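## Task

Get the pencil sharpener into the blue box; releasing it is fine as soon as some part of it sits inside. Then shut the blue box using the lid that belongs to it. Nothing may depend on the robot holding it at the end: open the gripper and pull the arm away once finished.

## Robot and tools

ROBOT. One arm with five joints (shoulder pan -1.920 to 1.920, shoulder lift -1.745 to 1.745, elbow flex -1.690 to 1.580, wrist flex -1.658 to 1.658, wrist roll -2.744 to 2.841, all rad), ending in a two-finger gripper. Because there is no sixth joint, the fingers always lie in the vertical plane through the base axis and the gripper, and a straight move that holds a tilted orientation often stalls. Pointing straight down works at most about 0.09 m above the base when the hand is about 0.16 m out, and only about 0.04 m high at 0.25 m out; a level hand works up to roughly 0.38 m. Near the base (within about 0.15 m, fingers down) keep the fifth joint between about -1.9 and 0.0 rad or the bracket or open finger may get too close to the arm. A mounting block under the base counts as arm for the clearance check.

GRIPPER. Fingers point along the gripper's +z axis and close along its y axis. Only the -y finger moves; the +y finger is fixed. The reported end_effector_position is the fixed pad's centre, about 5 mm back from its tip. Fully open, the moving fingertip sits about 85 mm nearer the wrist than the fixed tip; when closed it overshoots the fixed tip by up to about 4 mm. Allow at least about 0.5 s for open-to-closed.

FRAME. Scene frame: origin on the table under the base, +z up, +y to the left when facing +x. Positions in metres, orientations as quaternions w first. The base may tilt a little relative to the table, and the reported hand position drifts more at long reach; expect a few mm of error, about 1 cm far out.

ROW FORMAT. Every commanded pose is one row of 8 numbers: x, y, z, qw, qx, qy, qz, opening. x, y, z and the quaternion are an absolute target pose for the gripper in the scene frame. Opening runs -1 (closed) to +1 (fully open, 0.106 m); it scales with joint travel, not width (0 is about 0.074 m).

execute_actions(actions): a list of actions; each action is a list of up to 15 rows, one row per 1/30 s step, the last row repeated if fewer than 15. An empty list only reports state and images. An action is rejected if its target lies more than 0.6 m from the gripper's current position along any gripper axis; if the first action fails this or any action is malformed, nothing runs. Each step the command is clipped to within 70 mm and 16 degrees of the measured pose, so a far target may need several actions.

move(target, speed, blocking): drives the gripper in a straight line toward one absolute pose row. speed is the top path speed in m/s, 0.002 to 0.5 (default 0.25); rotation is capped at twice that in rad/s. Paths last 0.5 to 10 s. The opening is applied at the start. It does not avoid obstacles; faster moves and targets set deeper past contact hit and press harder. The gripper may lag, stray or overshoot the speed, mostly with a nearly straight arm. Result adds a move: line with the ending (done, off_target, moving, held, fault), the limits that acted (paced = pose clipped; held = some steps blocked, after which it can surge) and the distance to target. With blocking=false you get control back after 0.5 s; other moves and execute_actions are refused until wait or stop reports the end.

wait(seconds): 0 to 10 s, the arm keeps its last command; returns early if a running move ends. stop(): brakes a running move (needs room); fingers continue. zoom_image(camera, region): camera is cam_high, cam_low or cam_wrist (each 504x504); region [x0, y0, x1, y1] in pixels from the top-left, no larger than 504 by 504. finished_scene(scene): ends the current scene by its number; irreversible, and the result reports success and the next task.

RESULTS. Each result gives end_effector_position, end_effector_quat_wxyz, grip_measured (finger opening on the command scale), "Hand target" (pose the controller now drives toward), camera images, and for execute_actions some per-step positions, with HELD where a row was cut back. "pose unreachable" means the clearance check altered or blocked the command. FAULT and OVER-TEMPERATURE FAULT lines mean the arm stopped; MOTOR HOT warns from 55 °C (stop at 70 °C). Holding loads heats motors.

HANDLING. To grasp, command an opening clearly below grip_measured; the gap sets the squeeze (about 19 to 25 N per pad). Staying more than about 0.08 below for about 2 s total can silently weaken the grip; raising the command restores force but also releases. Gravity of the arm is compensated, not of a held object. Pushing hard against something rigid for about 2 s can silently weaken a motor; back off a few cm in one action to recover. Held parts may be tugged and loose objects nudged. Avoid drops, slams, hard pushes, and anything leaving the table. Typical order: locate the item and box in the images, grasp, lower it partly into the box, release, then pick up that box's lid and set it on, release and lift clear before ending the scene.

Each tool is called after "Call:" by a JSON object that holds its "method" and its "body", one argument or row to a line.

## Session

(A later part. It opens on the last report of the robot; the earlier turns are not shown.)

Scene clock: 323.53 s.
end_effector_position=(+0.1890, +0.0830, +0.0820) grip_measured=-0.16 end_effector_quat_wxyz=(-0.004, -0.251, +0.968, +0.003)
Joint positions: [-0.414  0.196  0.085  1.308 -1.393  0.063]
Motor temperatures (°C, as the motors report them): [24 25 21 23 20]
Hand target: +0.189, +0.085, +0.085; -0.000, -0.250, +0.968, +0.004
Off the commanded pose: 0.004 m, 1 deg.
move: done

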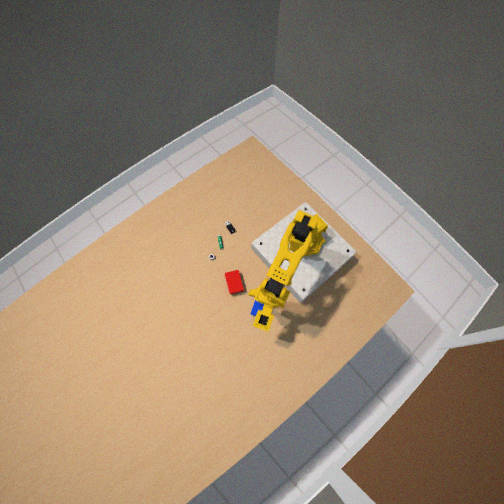

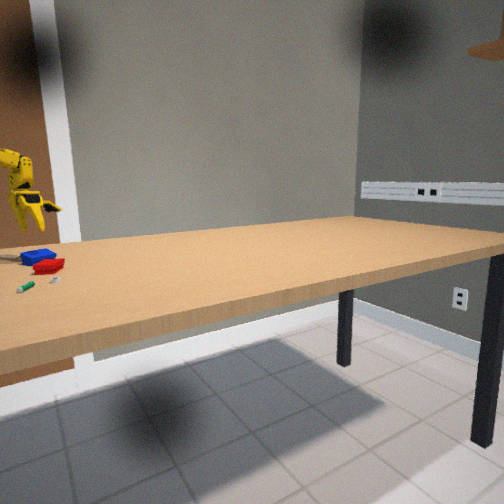

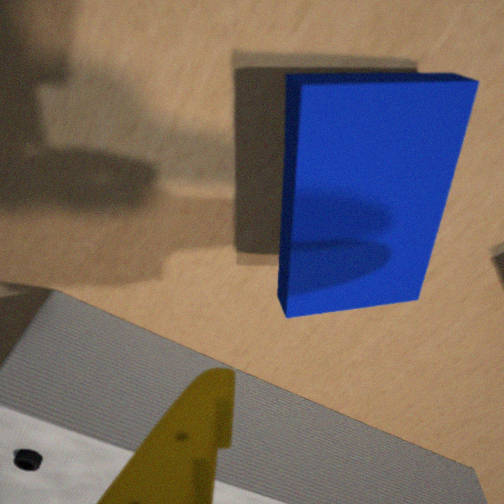

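Call:
{"method": "move", "body": {
  "target": [0.222,0.024,0.06,0,-0.25,0.968,0,-1],
  "speed": 0.1
}}

Call:
{"method": "move", "body": {
  "target": [0.219,0.023,0.014,0,-0.25,0.968,0,-1],
  "speed": 0.04
}}

Scene clock: 333.97 s.
end_effector_position=(+0.2205, +0.0239, +0.0636) grip_measured=-0.99 end_effector_quat_wxyz=(+0.005, -0.249, +0.968, +0.005)
Joint positions: [-0.113  0.365 -0.021  1.228 -1.096  0.003]
Motor temperatures (°C, as the motors report them): [24 25 21 23 20]
Hand target: +0.221, +0.022, +0.060; +0.002, -0.250, +0.968, +0.005
Off the commanded pose: 0.004 m, 1 deg.
move: done

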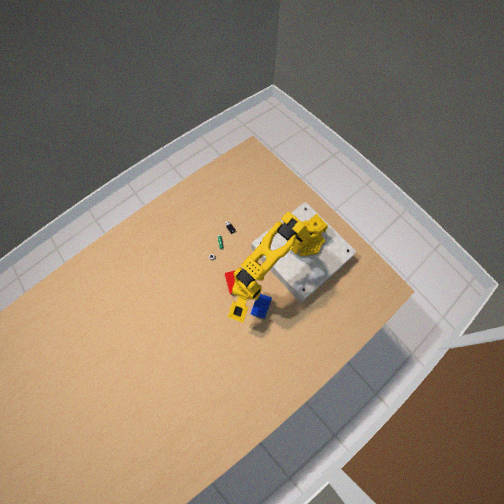

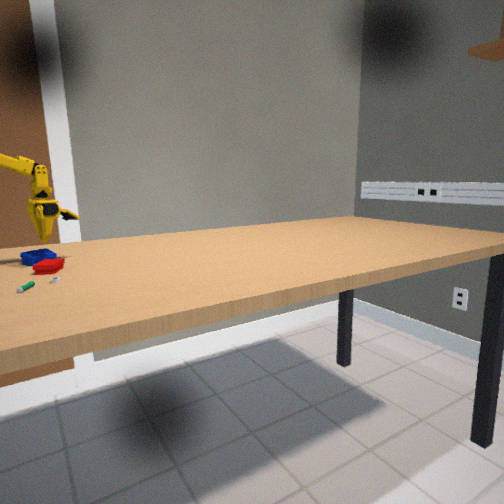

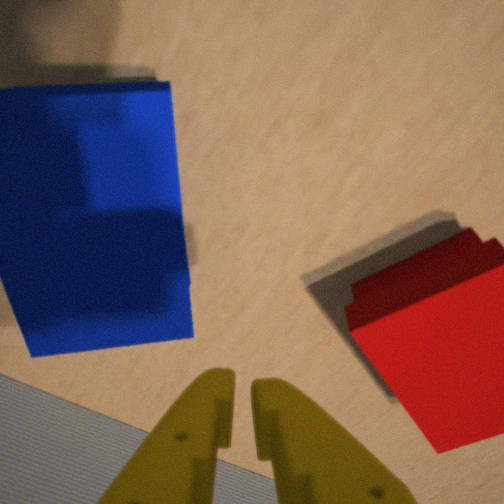

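Scene clock: 335.50 s.
end_effector_position=(+0.2246, +0.0247, +0.0201) grip_measured=-0.99 end_effector_quat_wxyz=(+0.013, -0.249, +0.968, +0.003)
Joint positions: [-0.113  0.537  0.059  0.96  -1.096  0.003]
Motor temperatures (°C, as the motors report them): [24 25 21 23 20]
Hand target: +0.220, +0.023, +0.014; +0.000, -0.250, +0.968, +0.005
Off the commanded pose: 0.008 m, 2 deg.
move: done

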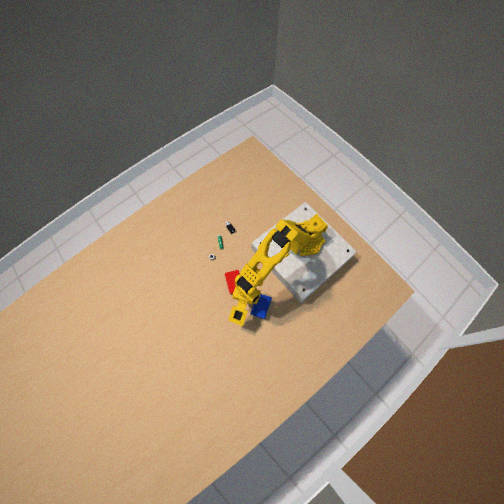

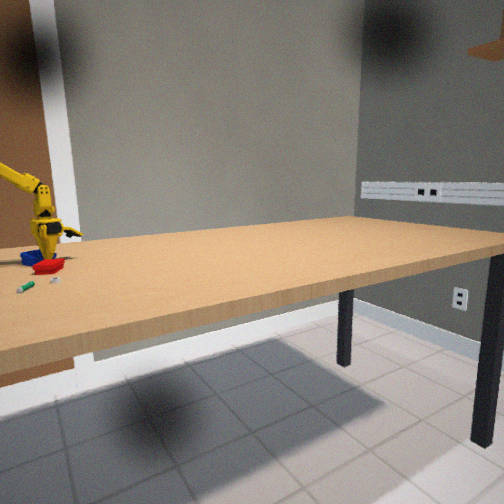

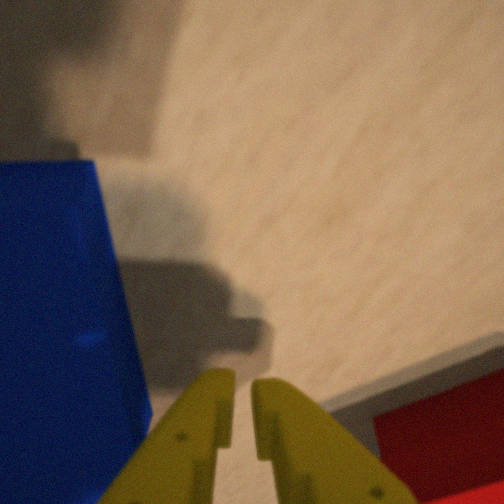

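Call:
{"method": "move", "body": {
  "target": [0.212,0.035,0.013,0,-0.25,0.968,0,-1],
  "speed": 0.01
}}

Call:
{"method": "zoom_image", "body": {
  "camera": "cam_low",
  "region": [0,200,100,290]
}}

Scene clock: 341.70 s.
end_effector_position=(+0.2131, +0.0336, +0.0127) grip_measured=-0.99 end_effector_quat_wxyz=(-0.002, -0.251, +0.968, +0.005)
Joint positions: [-0.157  0.532  0.134  0.92  -1.138  0.003]
Motor temperatures (°C, as the motors report them): [24 26 21 23 20]
Hand target: +0.212, +0.036, +0.013; -0.000, -0.250, +0.968, +0.005
Off the commanded pose: 0.002 m, 1 deg.
move: done

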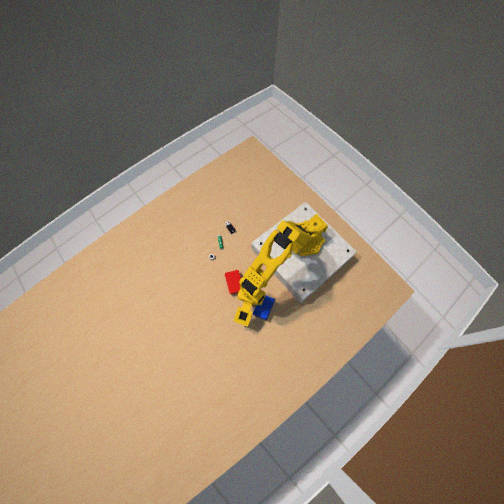

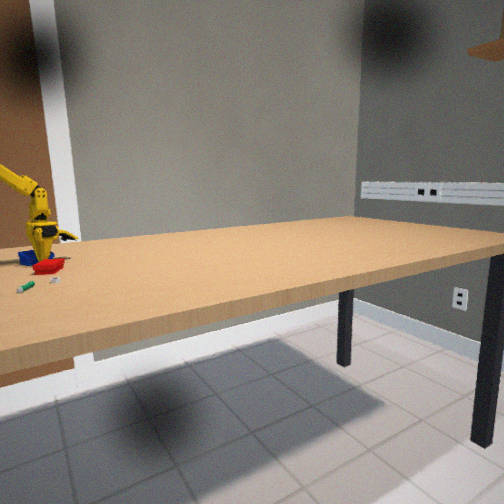

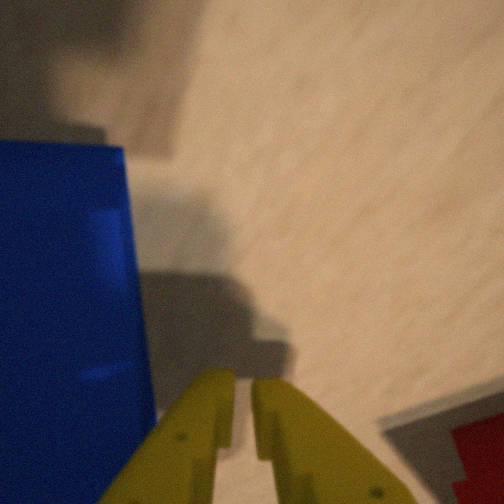

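Region (0, 200, 100, 290) of cam_low's 504x504 image, scaled by 5.040, with more detail than that image has; it fills the top 454 rows of this view, and the rest is white.

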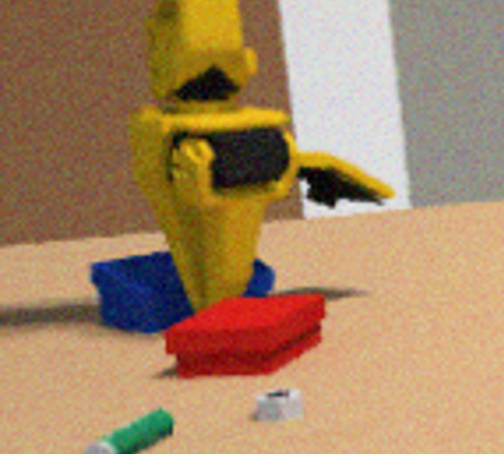

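Call:
{"method": "move", "body": {
  "target": [0.216,0.028,0.016,0,-0.25,0.968,0,-1],
  "speed": 0.02
}}

Call:
{"method": "move", "body": {
  "target": [0.20,0.05,0.09,0,-0.25,0.968,0,-1],
  "speed": 0.08
}}

Call:
{"method": "zoom_image", "body": {
  "camera": "cam_low",
  "region": [0,200,100,290]
}}

Scene clock: 349.70 s.
end_effector_position=(+0.2145, +0.0294, +0.0135) grip_measured=-0.99 end_effector_quat_wxyz=(-0.001, -0.248, +0.969, +0.005)
Joint positions: [-0.138  0.532  0.126  0.926 -1.123  0.003]
Motor temperatures (°C, as the motors report them): [24 26 21 23 20]
Hand target: +0.216, +0.028, +0.016; +0.002, -0.249, +0.968, +0.005
Off the commanded pose: 0.003 m, 1 deg.
move: done

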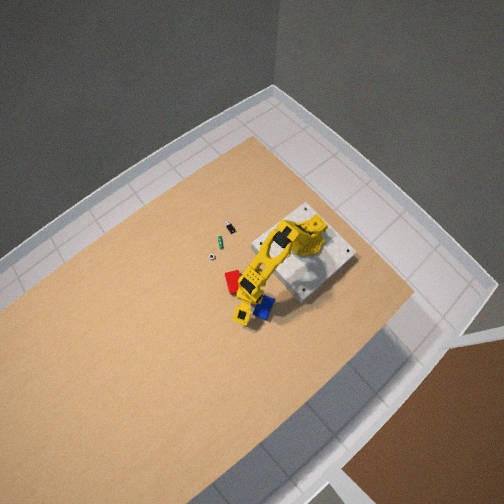

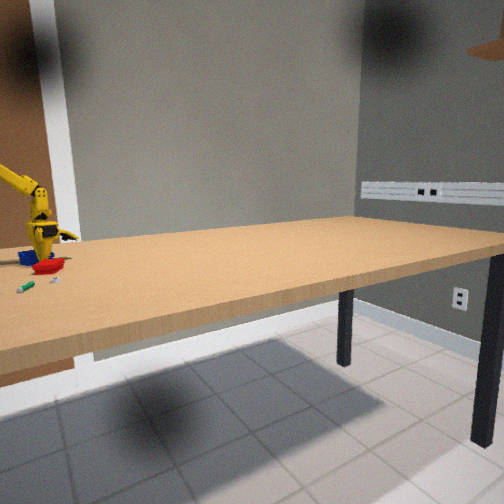

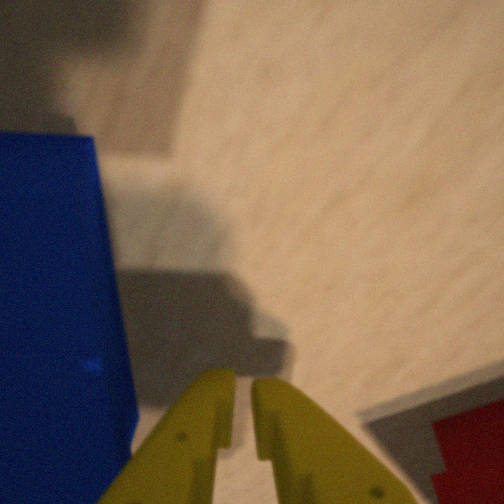

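Scene clock: 351.07 s.
end_effector_position=(+0.1986, +0.0487, +0.0867) grip_measured=-0.99 end_effector_quat_wxyz=(-0.004, -0.251, +0.968, +0.005)
Joint positions: [-0.242  0.181  0.068  1.34  -1.221  0.003]
Motor temperatures (°C, as the motors report them): [24 26 21 23 20]
Hand target: +0.199, +0.051, +0.090; -0.000, -0.250, +0.968, +0.005
Off the commanded pose: 0.004 m, 1 deg.
move: done

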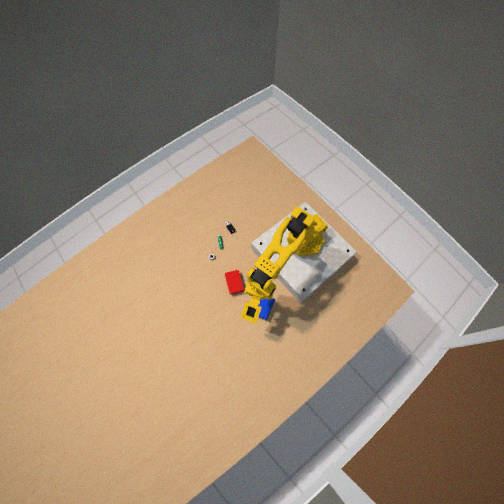

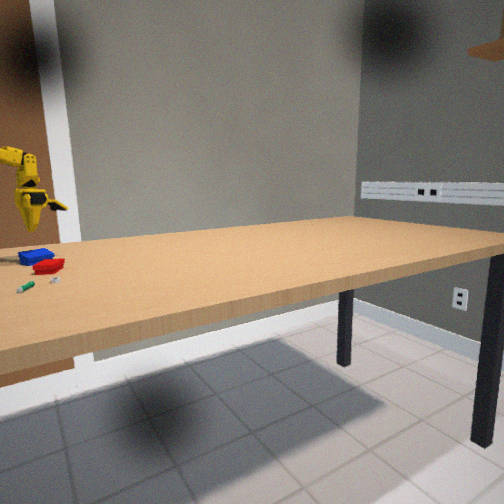

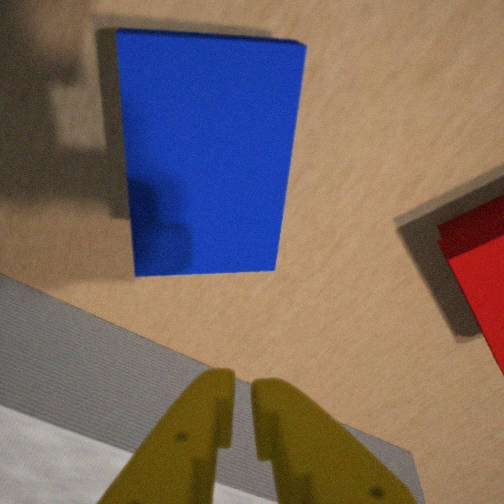

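Region (0, 200, 100, 290) of cam_low's 504x504 image, scaled by 5.040, with more detail than that image has; it fills the top 454 rows of this view, and the rest is white.

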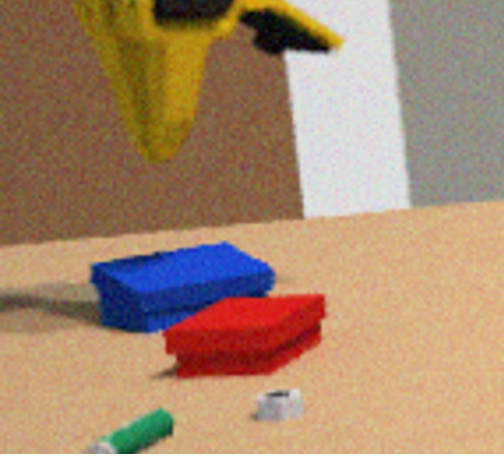

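Call:
{"method": "move", "body": {
  "target": [0.188,0.088,0.06,0,-0.25,0.968,0,-0.15],
  "speed": 0.08
}}

Call:
{"method": "move", "body": {
  "target": [0.186,0.0865,0.016,0,-0.25,0.968,0,-0.15],
  "speed": 0.03
}}

Scene clock: 370.43 s.
end_effector_position=(+0.1932, +0.0887, +0.0662) grip_measured=-0.16 end_effector_quat_wxyz=(+0.012, -0.251, +0.968, +0.005)
Joint positions: [-0.431  0.242  0.143  1.172 -1.409  0.063]
Motor temperatures (°C, as the motors report them): [24 26 21 23 20]
Hand target: +0.189, +0.089, +0.060; -0.001, -0.250, +0.968, +0.003
Off the commanded pose: 0.008 m, 2 deg.
move: done

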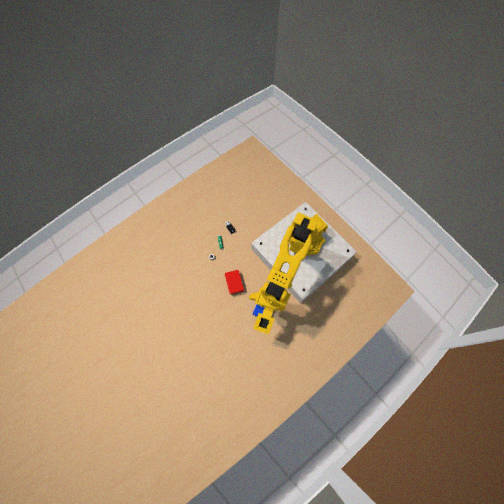

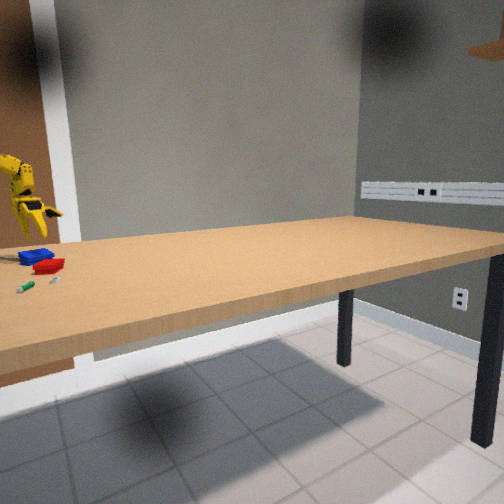

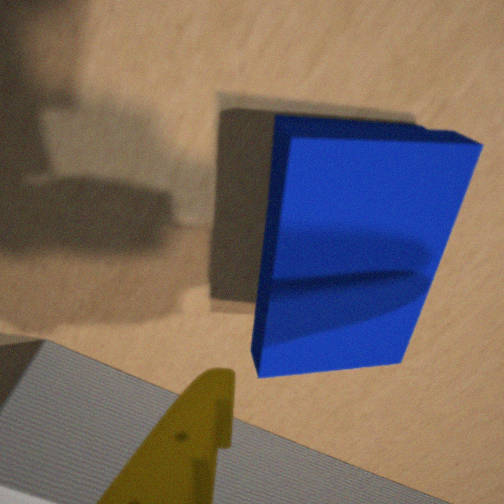

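Scene clock: 372.40 s.
end_effector_position=(+0.1917, +0.0885, +0.0218) grip_measured=-0.16 end_effector_quat_wxyz=(+0.012, -0.251, +0.968, +0.005)
Joint positions: [-0.431  0.408  0.264  0.885 -1.409  0.063]
Motor temperatures (°C, as the motors report them): [24 26 21 23 20]
Hand target: +0.187, +0.087, +0.016; -0.001, -0.250, +0.968, +0.004
Off the commanded pose: 0.008 m, 2 deg.
move: done

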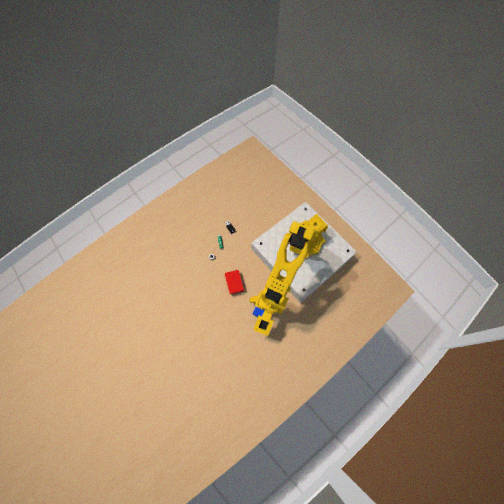

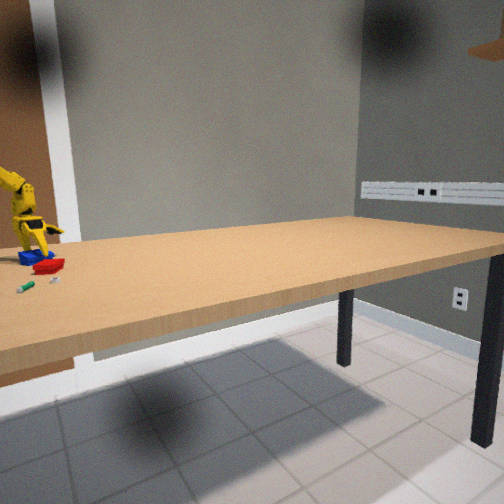

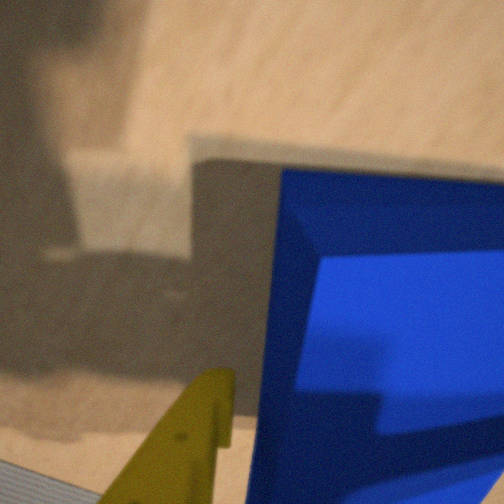

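Call:
{"method": "move", "body": {
  "target": [0.188,0.082,0.008,0,-0.2,0.98,0,-0.15],
  "speed": 0.015
}}

Call:
{"method": "execute_actions", "body": {
  "actions": [
    [[0.188,0.082,0.008,0,-0.2,0.98,0,-0.33]],
    [[0.188,0.082,0.008,0,-0.2,0.98,0,-0.42]],
    [[0.188,0.082,0.008,0,-0.2,0.98,0,-0.47]],
    [[0.188,0.082,0.008,0,-0.2,0.98,0,-0.53]]
  ]
}}

Call:
{"method": "zoom_image", "body": {
  "camera": "cam_low",
  "region": [0,200,100,290]
}}

Scene clock: 387.07 s.
end_effector_position=(+0.1923, +0.0857, +0.0135) grip_measured=-0.16 end_effector_quat_wxyz=(+0.012, -0.209, +0.978, +0.006)
Joint positions: [-0.417  0.443  0.283  0.831 -1.481  0.063]
Motor temperatures (°C, as the motors report them): [24 26 21 23 20]
Hand target: +0.188, +0.082, +0.008; -0.001, -0.200, +0.980, +0.004
Off the commanded pose: 0.008 m, 2 deg.
move: done

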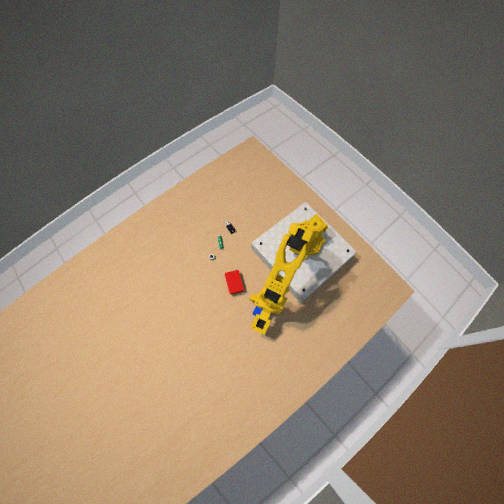

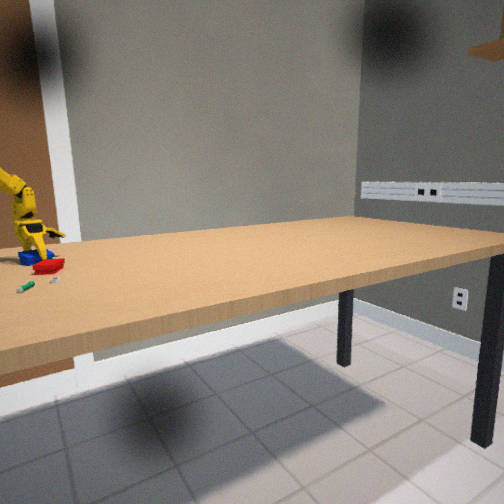

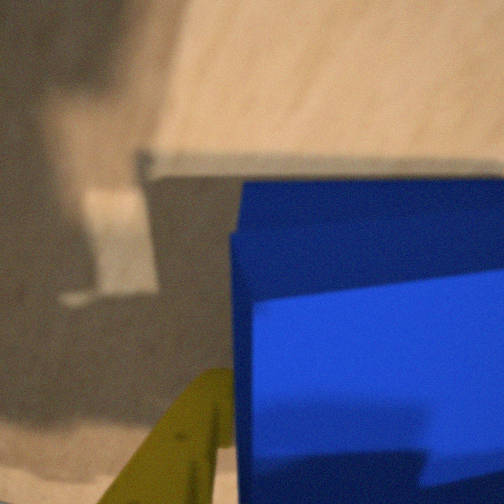

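Scene clock: 389.07 s.
end_effector_position=(+0.1923, +0.0854, +0.0134) grip_measured=-0.47 end_effector_quat_wxyz=(+0.012, -0.208, +0.978, +0.006)
Joint positions: [-0.415  0.443  0.284  0.829 -1.483  0.042]
Motor temperatures (°C, as the motors report them): [24 26 21 23 20]
Hand target: +0.188, +0.082, +0.008; -0.001, -0.200, +0.980, +0.004
Off the commanded pose: 0.008 m, 2 deg.
Step readings (end_effector_position; steps 1 to 15: 1st action; 16 to 30: 2nd action; 31 to 45: 3rd action; 46 to 60: 4th action):
0: (+0.1923, +0.0857, +0.0135)
1: (+0.1923, +0.0857, +0.0135)
2: (+0.1923, +0.0857, +0.0135)
4: (+0.1926, +0.0858, +0.0135)
8: (+0.1926, +0.0858, +0.0135)
15: (+0.1926, +0.0858, +0.0135)
16: (+0.1922, +0.0857, +0.0134)
17: (+0.1922, +0.0857, +0.0134)
19: (+0.1922, +0.0857, +0.0134)
23: (+0.1922, +0.0857, +0.0134)
30: (+0.1922, +0.0857, +0.0134)
31: (+0.1922, +0.0857, +0.0134)
32: (+0.1922, +0.0857, +0.0134)
34: (+0.1923, +0.0854, +0.0134)
38: (+0.1923, +0.0854, +0.0134)
45: (+0.1923, +0.0854, +0.0134)
46: (+0.1923, +0.0854, +0.0134)
47: (+0.1923, +0.0854, +0.0134)
49: (+0.1923, +0.0854, +0.0134)
53: (+0.1923, +0.0854, +0.0134)
60: end_effector_position above

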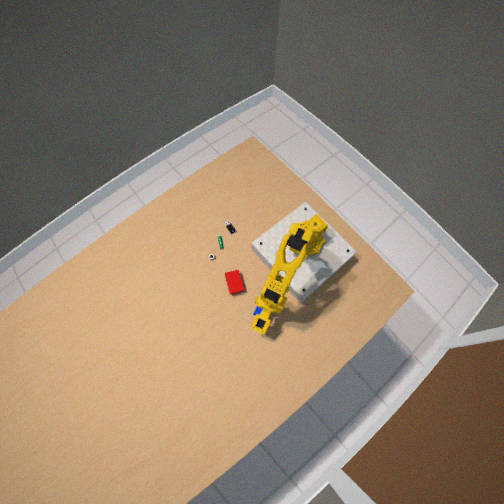

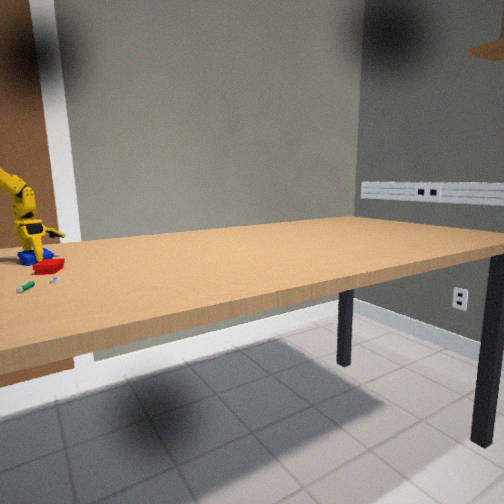

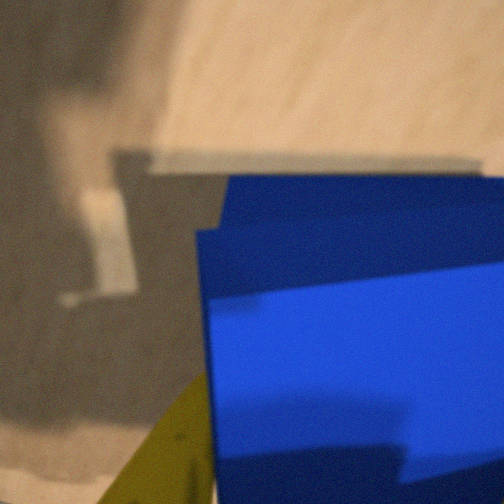

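Region (0, 200, 100, 290) of cam_low's 504x504 image, scaled by 5.040, with more detail than that image has; it fills the top 454 rows of this view, and the rest is white.

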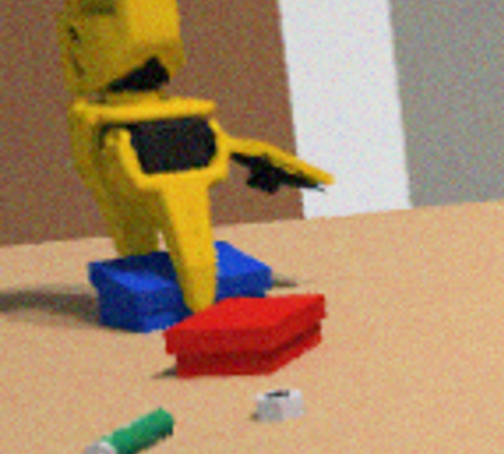

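Call:
{"method": "execute_actions", "body": {
  "actions": [
    [[0.188,0.082,0.008,0,-0.2,0.98,0,-0.2]],
    [[0.185,0.089,0.008,0,-0.2,0.98,0,-0.1]],
    [[0.183,0.094,0.008,0,-0.2,0.98,0,-0.1]],
    [[0.183,0.094,0.008,0,-0.2,0.98,0,-0.1]]
  ]
}}

Call:
{"method": "zoom_image", "body": {
  "camera": "cam_low",
  "region": [0,200,100,290]
}}

Scene clock: 399.17 s.
end_effector_position=(+0.1883, +0.0945, +0.0132) grip_measured=-0.11 end_effector_quat_wxyz=(+0.011, -0.200, +0.980, +0.006)
Joint positions: [-0.463  0.445  0.284  0.829 -1.546  0.067]
Motor temperatures (°C, as the motors report them): [24 26 21 23 20]
Hand target: +0.183, +0.094, +0.008; -0.001, -0.200, +0.980, +0.003
Off the commanded pose: 0.007 m, 1 deg.
Step readings (end_effector_position; steps 1 to 15: 1st action; 16 to 30: 2nd action; 31 to 45: 3rd action; 46 to 60: 4th action):
0: (+0.1923, +0.0854, +0.0134)
1: (+0.1923, +0.0854, +0.0134)
2: (+0.1923, +0.0854, +0.0134)
4: (+0.1923, +0.0854, +0.0134)
8: (+0.1923, +0.0854, +0.0134)
15: (+0.1923, +0.0854, +0.0134)
16: (+0.1923, +0.0854, +0.0134)
17: (+0.1921, +0.0860, +0.0134)
19: (+0.1913, +0.0881, +0.0134)
23: (+0.1907, +0.0896, +0.0134)
30: (+0.1906, +0.0899, +0.0134)
31: (+0.1906, +0.0899, +0.0134)
32: (+0.1902, +0.0908, +0.0134)
34: (+0.1892, +0.0931, +0.0134)
38: (+0.1883, +0.0945, +0.0132)
45: (+0.1883, +0.0945, +0.0132)
46: (+0.1883, +0.0945, +0.0132)
47: (+0.1883, +0.0945, +0.0132)
49: (+0.1883, +0.0945, +0.0132)
53: (+0.1883, +0.0945, +0.0132)
60: end_effector_position above

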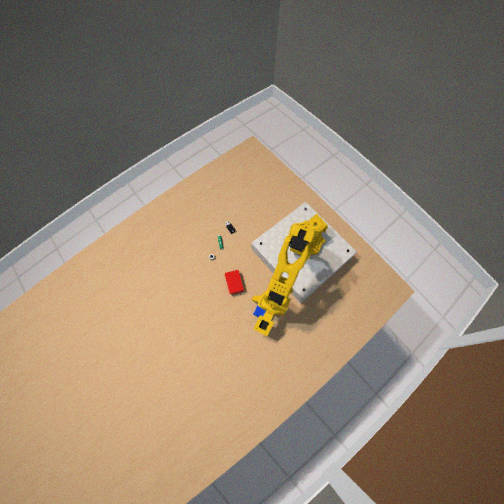

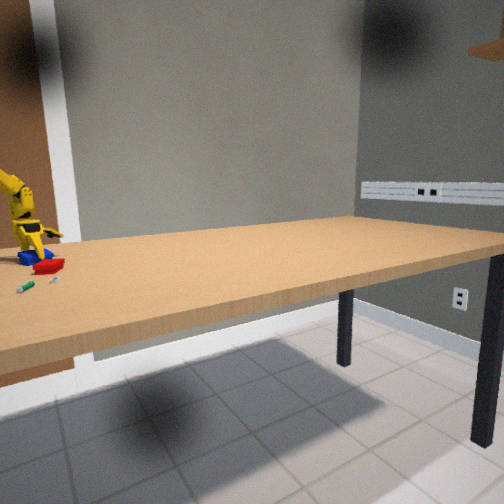

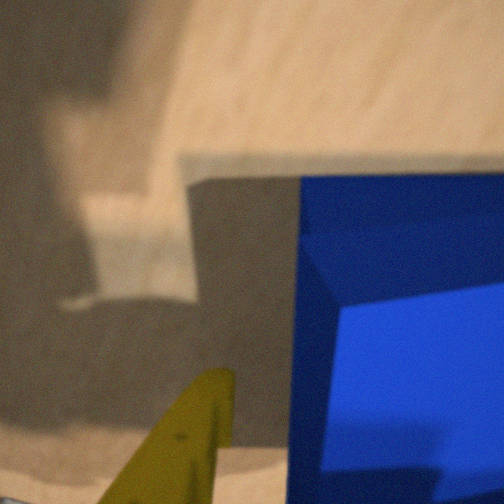

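Region (0, 200, 100, 290) of cam_low's 504x504 image, scaled by 5.040, with more detail than that image has; it fills the top 454 rows of this view, and the rest is white.

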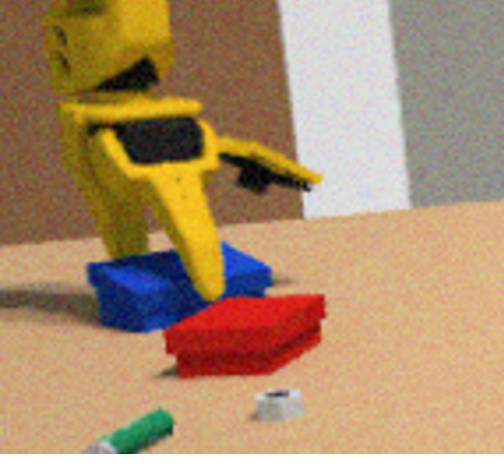

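Call:
{"method": "move", "body": {
  "target": [0.17,0.12,0.09,0,-0.2,0.98,0,-0.1],
  "speed": 0.08
}}

Call:
{"method": "zoom_image", "body": {
  "camera": "cam_low",
  "region": [0,230,80,290]
}}

Call:
{"method": "zoom_image", "body": {
  "camera": "cam_high",
  "region": [215,265,295,335]
}}

Scene clock: 409.40 s.
end_effector_position=(+0.1694, +0.1186, +0.0873) grip_measured=-0.11 end_effector_quat_wxyz=(-0.003, -0.201, +0.980, +0.001)
Joint positions: [-0.61   0.17   0.082  1.337 -1.692  0.067]
Motor temperatures (°C, as the motors report them): [24 26 21 23 20]
Hand target: +0.169, +0.120, +0.090; -0.001, -0.200, +0.980, +0.002
Off the commanded pose: 0.003 m, 0 deg.
move: done

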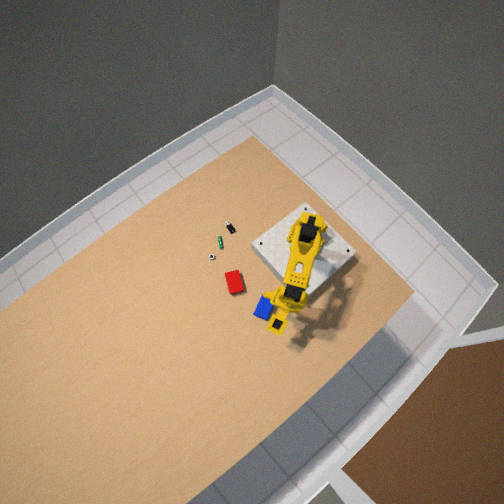

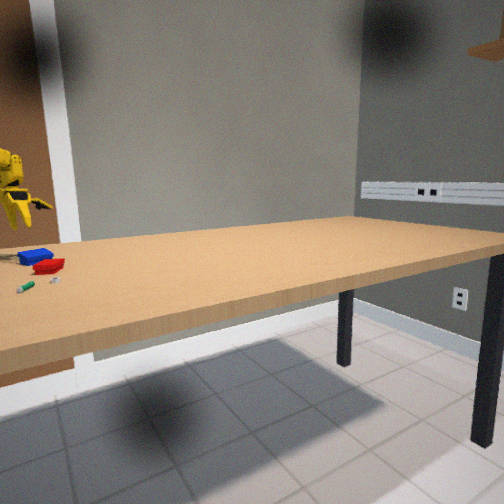

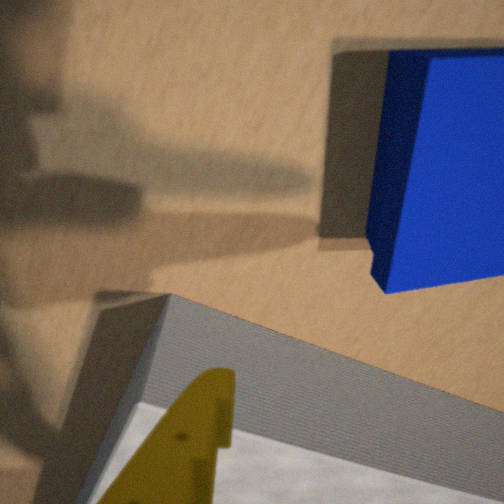

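Region (0, 230, 80, 290) of cam_low's 504x504 image, scaled by 6.300, with more detail than that image has; it fills the top 378 rows of this view, and the rest is white.

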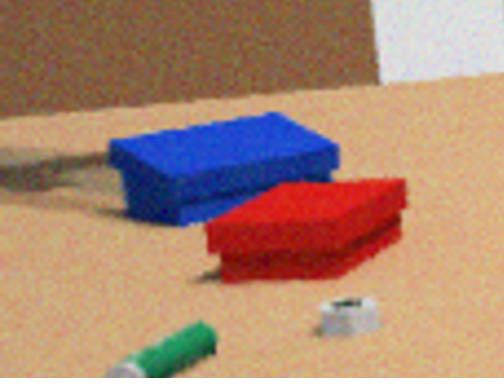

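Region (215, 265, 295, 335) of cam_high's 504x504 image, scaled by 6.300, with more detail than that image has; it fills the top 441 rows of this view, and the rest is white.

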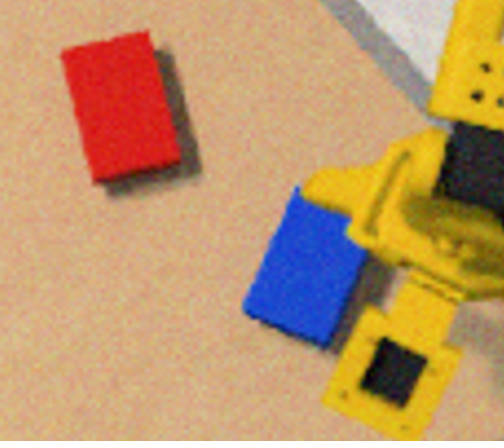

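Call:
{"method": "move", "body": {
  "target": [0.187,0.088,0.055,0,-0.2,0.98,0,-0.15],
  "speed": 0.08
}}

Call:
{"method": "move", "body": {
  "target": [0.188,0.0865,0.015,0,-0.2,0.98,0,-0.15],
  "speed": 0.03
}}

Call:
{"method": "execute_actions", "body": {
  "actions": [
    [[0.188,0.0865,0.015,0,-0.2,0.98,0,-0.33]],
    [[0.188,0.0865,0.015,0,-0.2,0.98,0,-0.42]],
    [[0.188,0.0865,0.015,0,-0.2,0.98,0,-0.47]],
    [[0.188,0.0865,0.015,0,-0.2,0.98,0,-0.53]]
  ]
}}

Call:
{"method": "move", "body": {
  "target": [0.19,0.086,0.05,0,-0.2,0.98,0,-0.53],
  "speed": 0.03
}}

Call:
{"method": "zoom_image", "body": {
  "camera": "cam_low",
  "region": [0,200,100,290]
}}

Scene clock: 442.13 s.
end_effector_position=(+0.1900, +0.0903, +0.0609) grip_measured=-0.14 end_effector_quat_wxyz=(+0.012, -0.199, +0.980, +0.006)
Joint positions: [-0.443  0.233  0.198  1.126 -1.529  0.065]
Motor temperatures (°C, as the motors report them): [24 26 21 23 20]
Hand target: +0.187, +0.087, +0.055; -0.001, -0.200, +0.980, +0.003
Off the commanded pose: 0.007 m, 2 deg.
move: done

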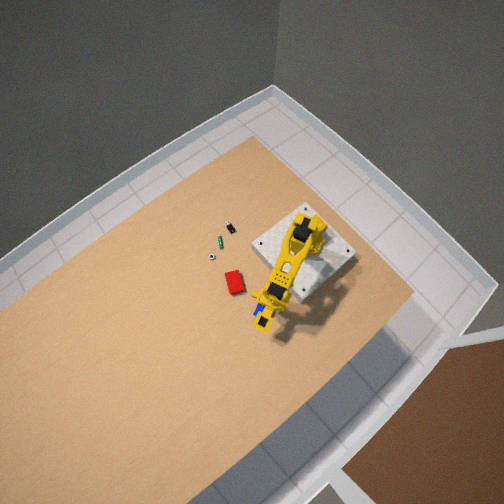

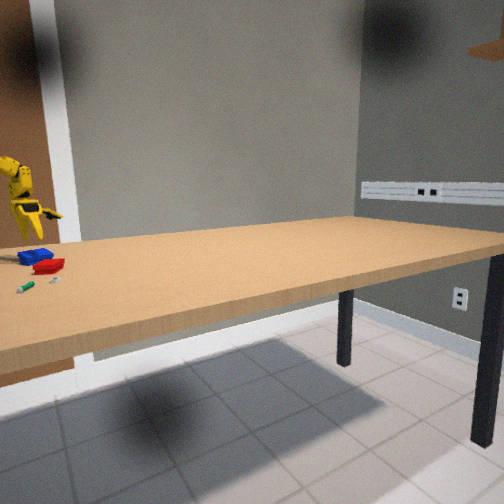

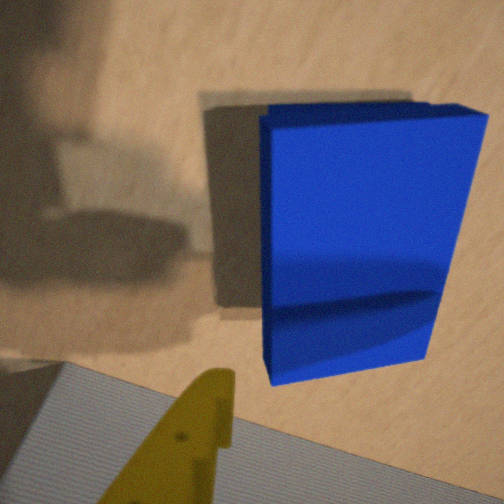

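Scene clock: 443.93 s.
end_effector_position=(+0.1926, +0.0907, +0.0209) grip_measured=-0.14 end_effector_quat_wxyz=(+0.012, -0.199, +0.980, +0.006)
Joint positions: [-0.438  0.419  0.255  0.883 -1.524  0.065]
Motor temperatures (°C, as the motors report them): [24 26 21 23 20]
Hand target: +0.189, +0.087, +0.015; -0.001, -0.200, +0.980, +0.004
Off the commanded pose: 0.009 m, 2 deg.
move: done

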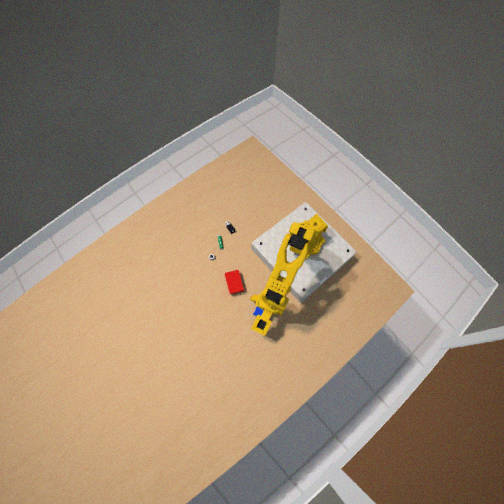

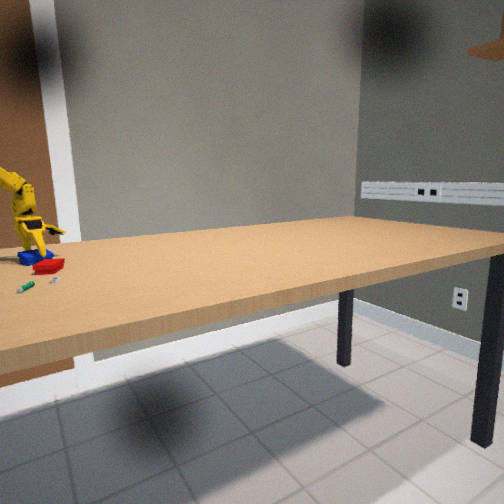

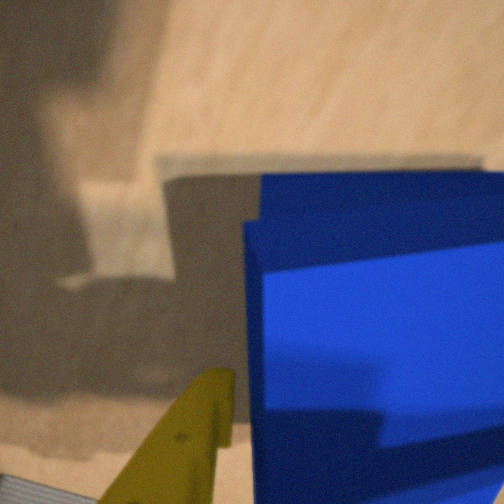

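Scene clock: 445.93 s.
end_effector_position=(+0.1917, +0.0900, +0.0201) grip_measured=-0.46 end_effector_quat_wxyz=(+0.010, -0.199, +0.980, +0.006)
Joint positions: [-0.437  0.419  0.263  0.879 -1.523  0.042]
Motor temperatures (°C, as the motors report them): [24 26 21 23 20]
Hand target: +0.188, +0.087, +0.015; -0.001, -0.200, +0.980, +0.003
Off the commanded pose: 0.007 m, 1 deg.
Step readings (end_effector_position; steps 1 to 15: 1st action; 16 to 30: 2nd action; 31 to 45: 3rd action; 46 to 60: 4th action):
0: (+0.1926, +0.0907, +0.0209)
1: (+0.1926, +0.0907, +0.0209)
2: (+0.1918, +0.0904, +0.0204)
4: (+0.1919, +0.0900, +0.0202)
8: (+0.1921, +0.0901, +0.0202)
15: (+0.1921, +0.0901, +0.0202)
16: (+0.1917, +0.0900, +0.0201)
17: (+0.1917, +0.0900, +0.0201)
19: (+0.1917, +0.0900, +0.0201)
23: (+0.1917, +0.0900, +0.0201)
30: (+0.1917, +0.0900, +0.0201)
31: (+0.1917, +0.0900, +0.0201)
32: (+0.1917, +0.0900, +0.0201)
34: (+0.1917, +0.0900, +0.0201)
38: (+0.1917, +0.0900, +0.0201)
45: (+0.1917, +0.0900, +0.0201)
46: (+0.1917, +0.0900, +0.0201)
47: (+0.1917, +0.0900, +0.0201)
49: (+0.1917, +0.0900, +0.0201)
53: (+0.1917, +0.0900, +0.0201)
60: end_effector_position above

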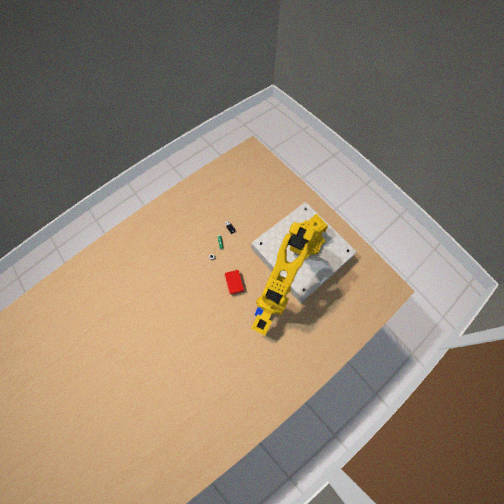

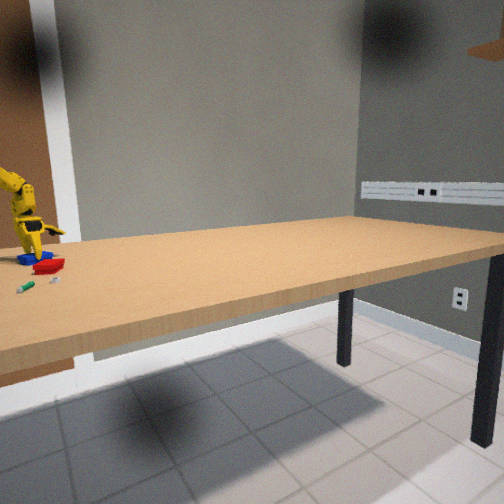

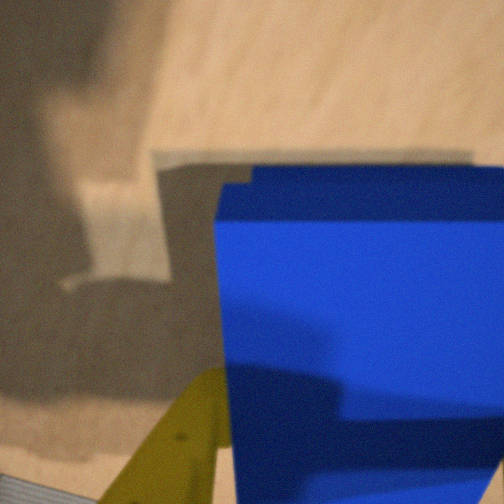

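Scene clock: 447.20 s.
end_effector_position=(+0.1875, +0.0869, +0.0467) grip_measured=-0.46 end_effector_quat_wxyz=(-0.005, -0.199, +0.980, +0.003)
Joint positions: [-0.432  0.298  0.22   1.073 -1.518  0.042]
Motor temperatures (°C, as the motors report them): [24 26 21 23 20]
Hand target: +0.190, +0.086, +0.050; -0.000, -0.200, +0.980, +0.004
Off the commanded pose: 0.004 m, 1 deg.
move: done

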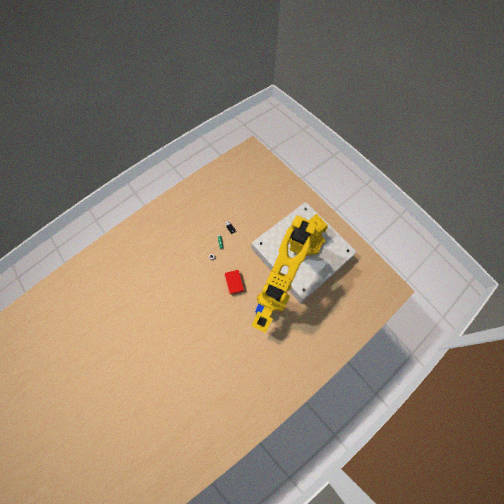

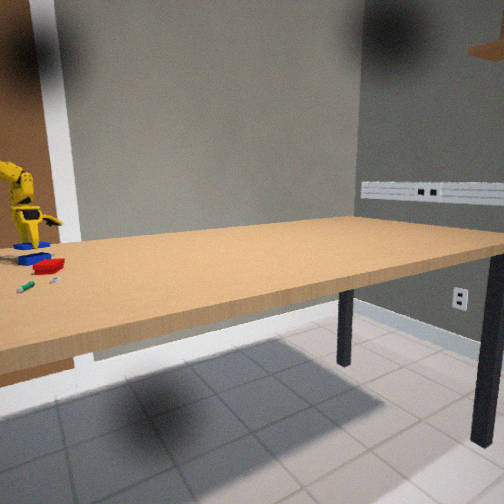

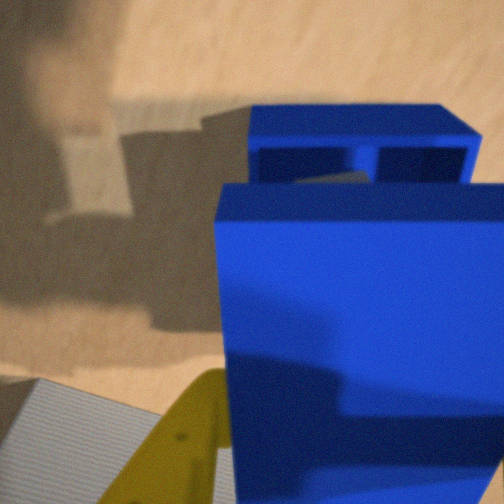

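Region (0, 200, 100, 290) of cam_low's 504x504 image, scaled by 5.040, with more detail than that image has; it fills the top 454 rows of this view, and the rest is white.

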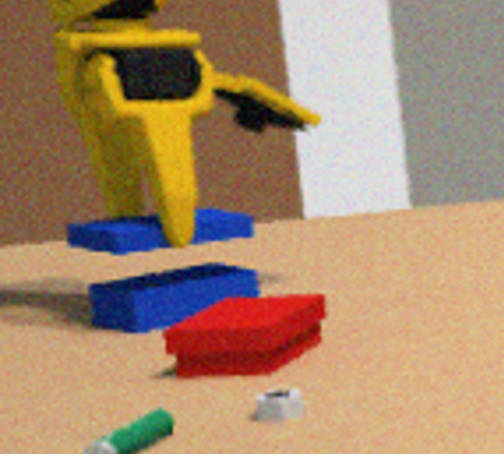

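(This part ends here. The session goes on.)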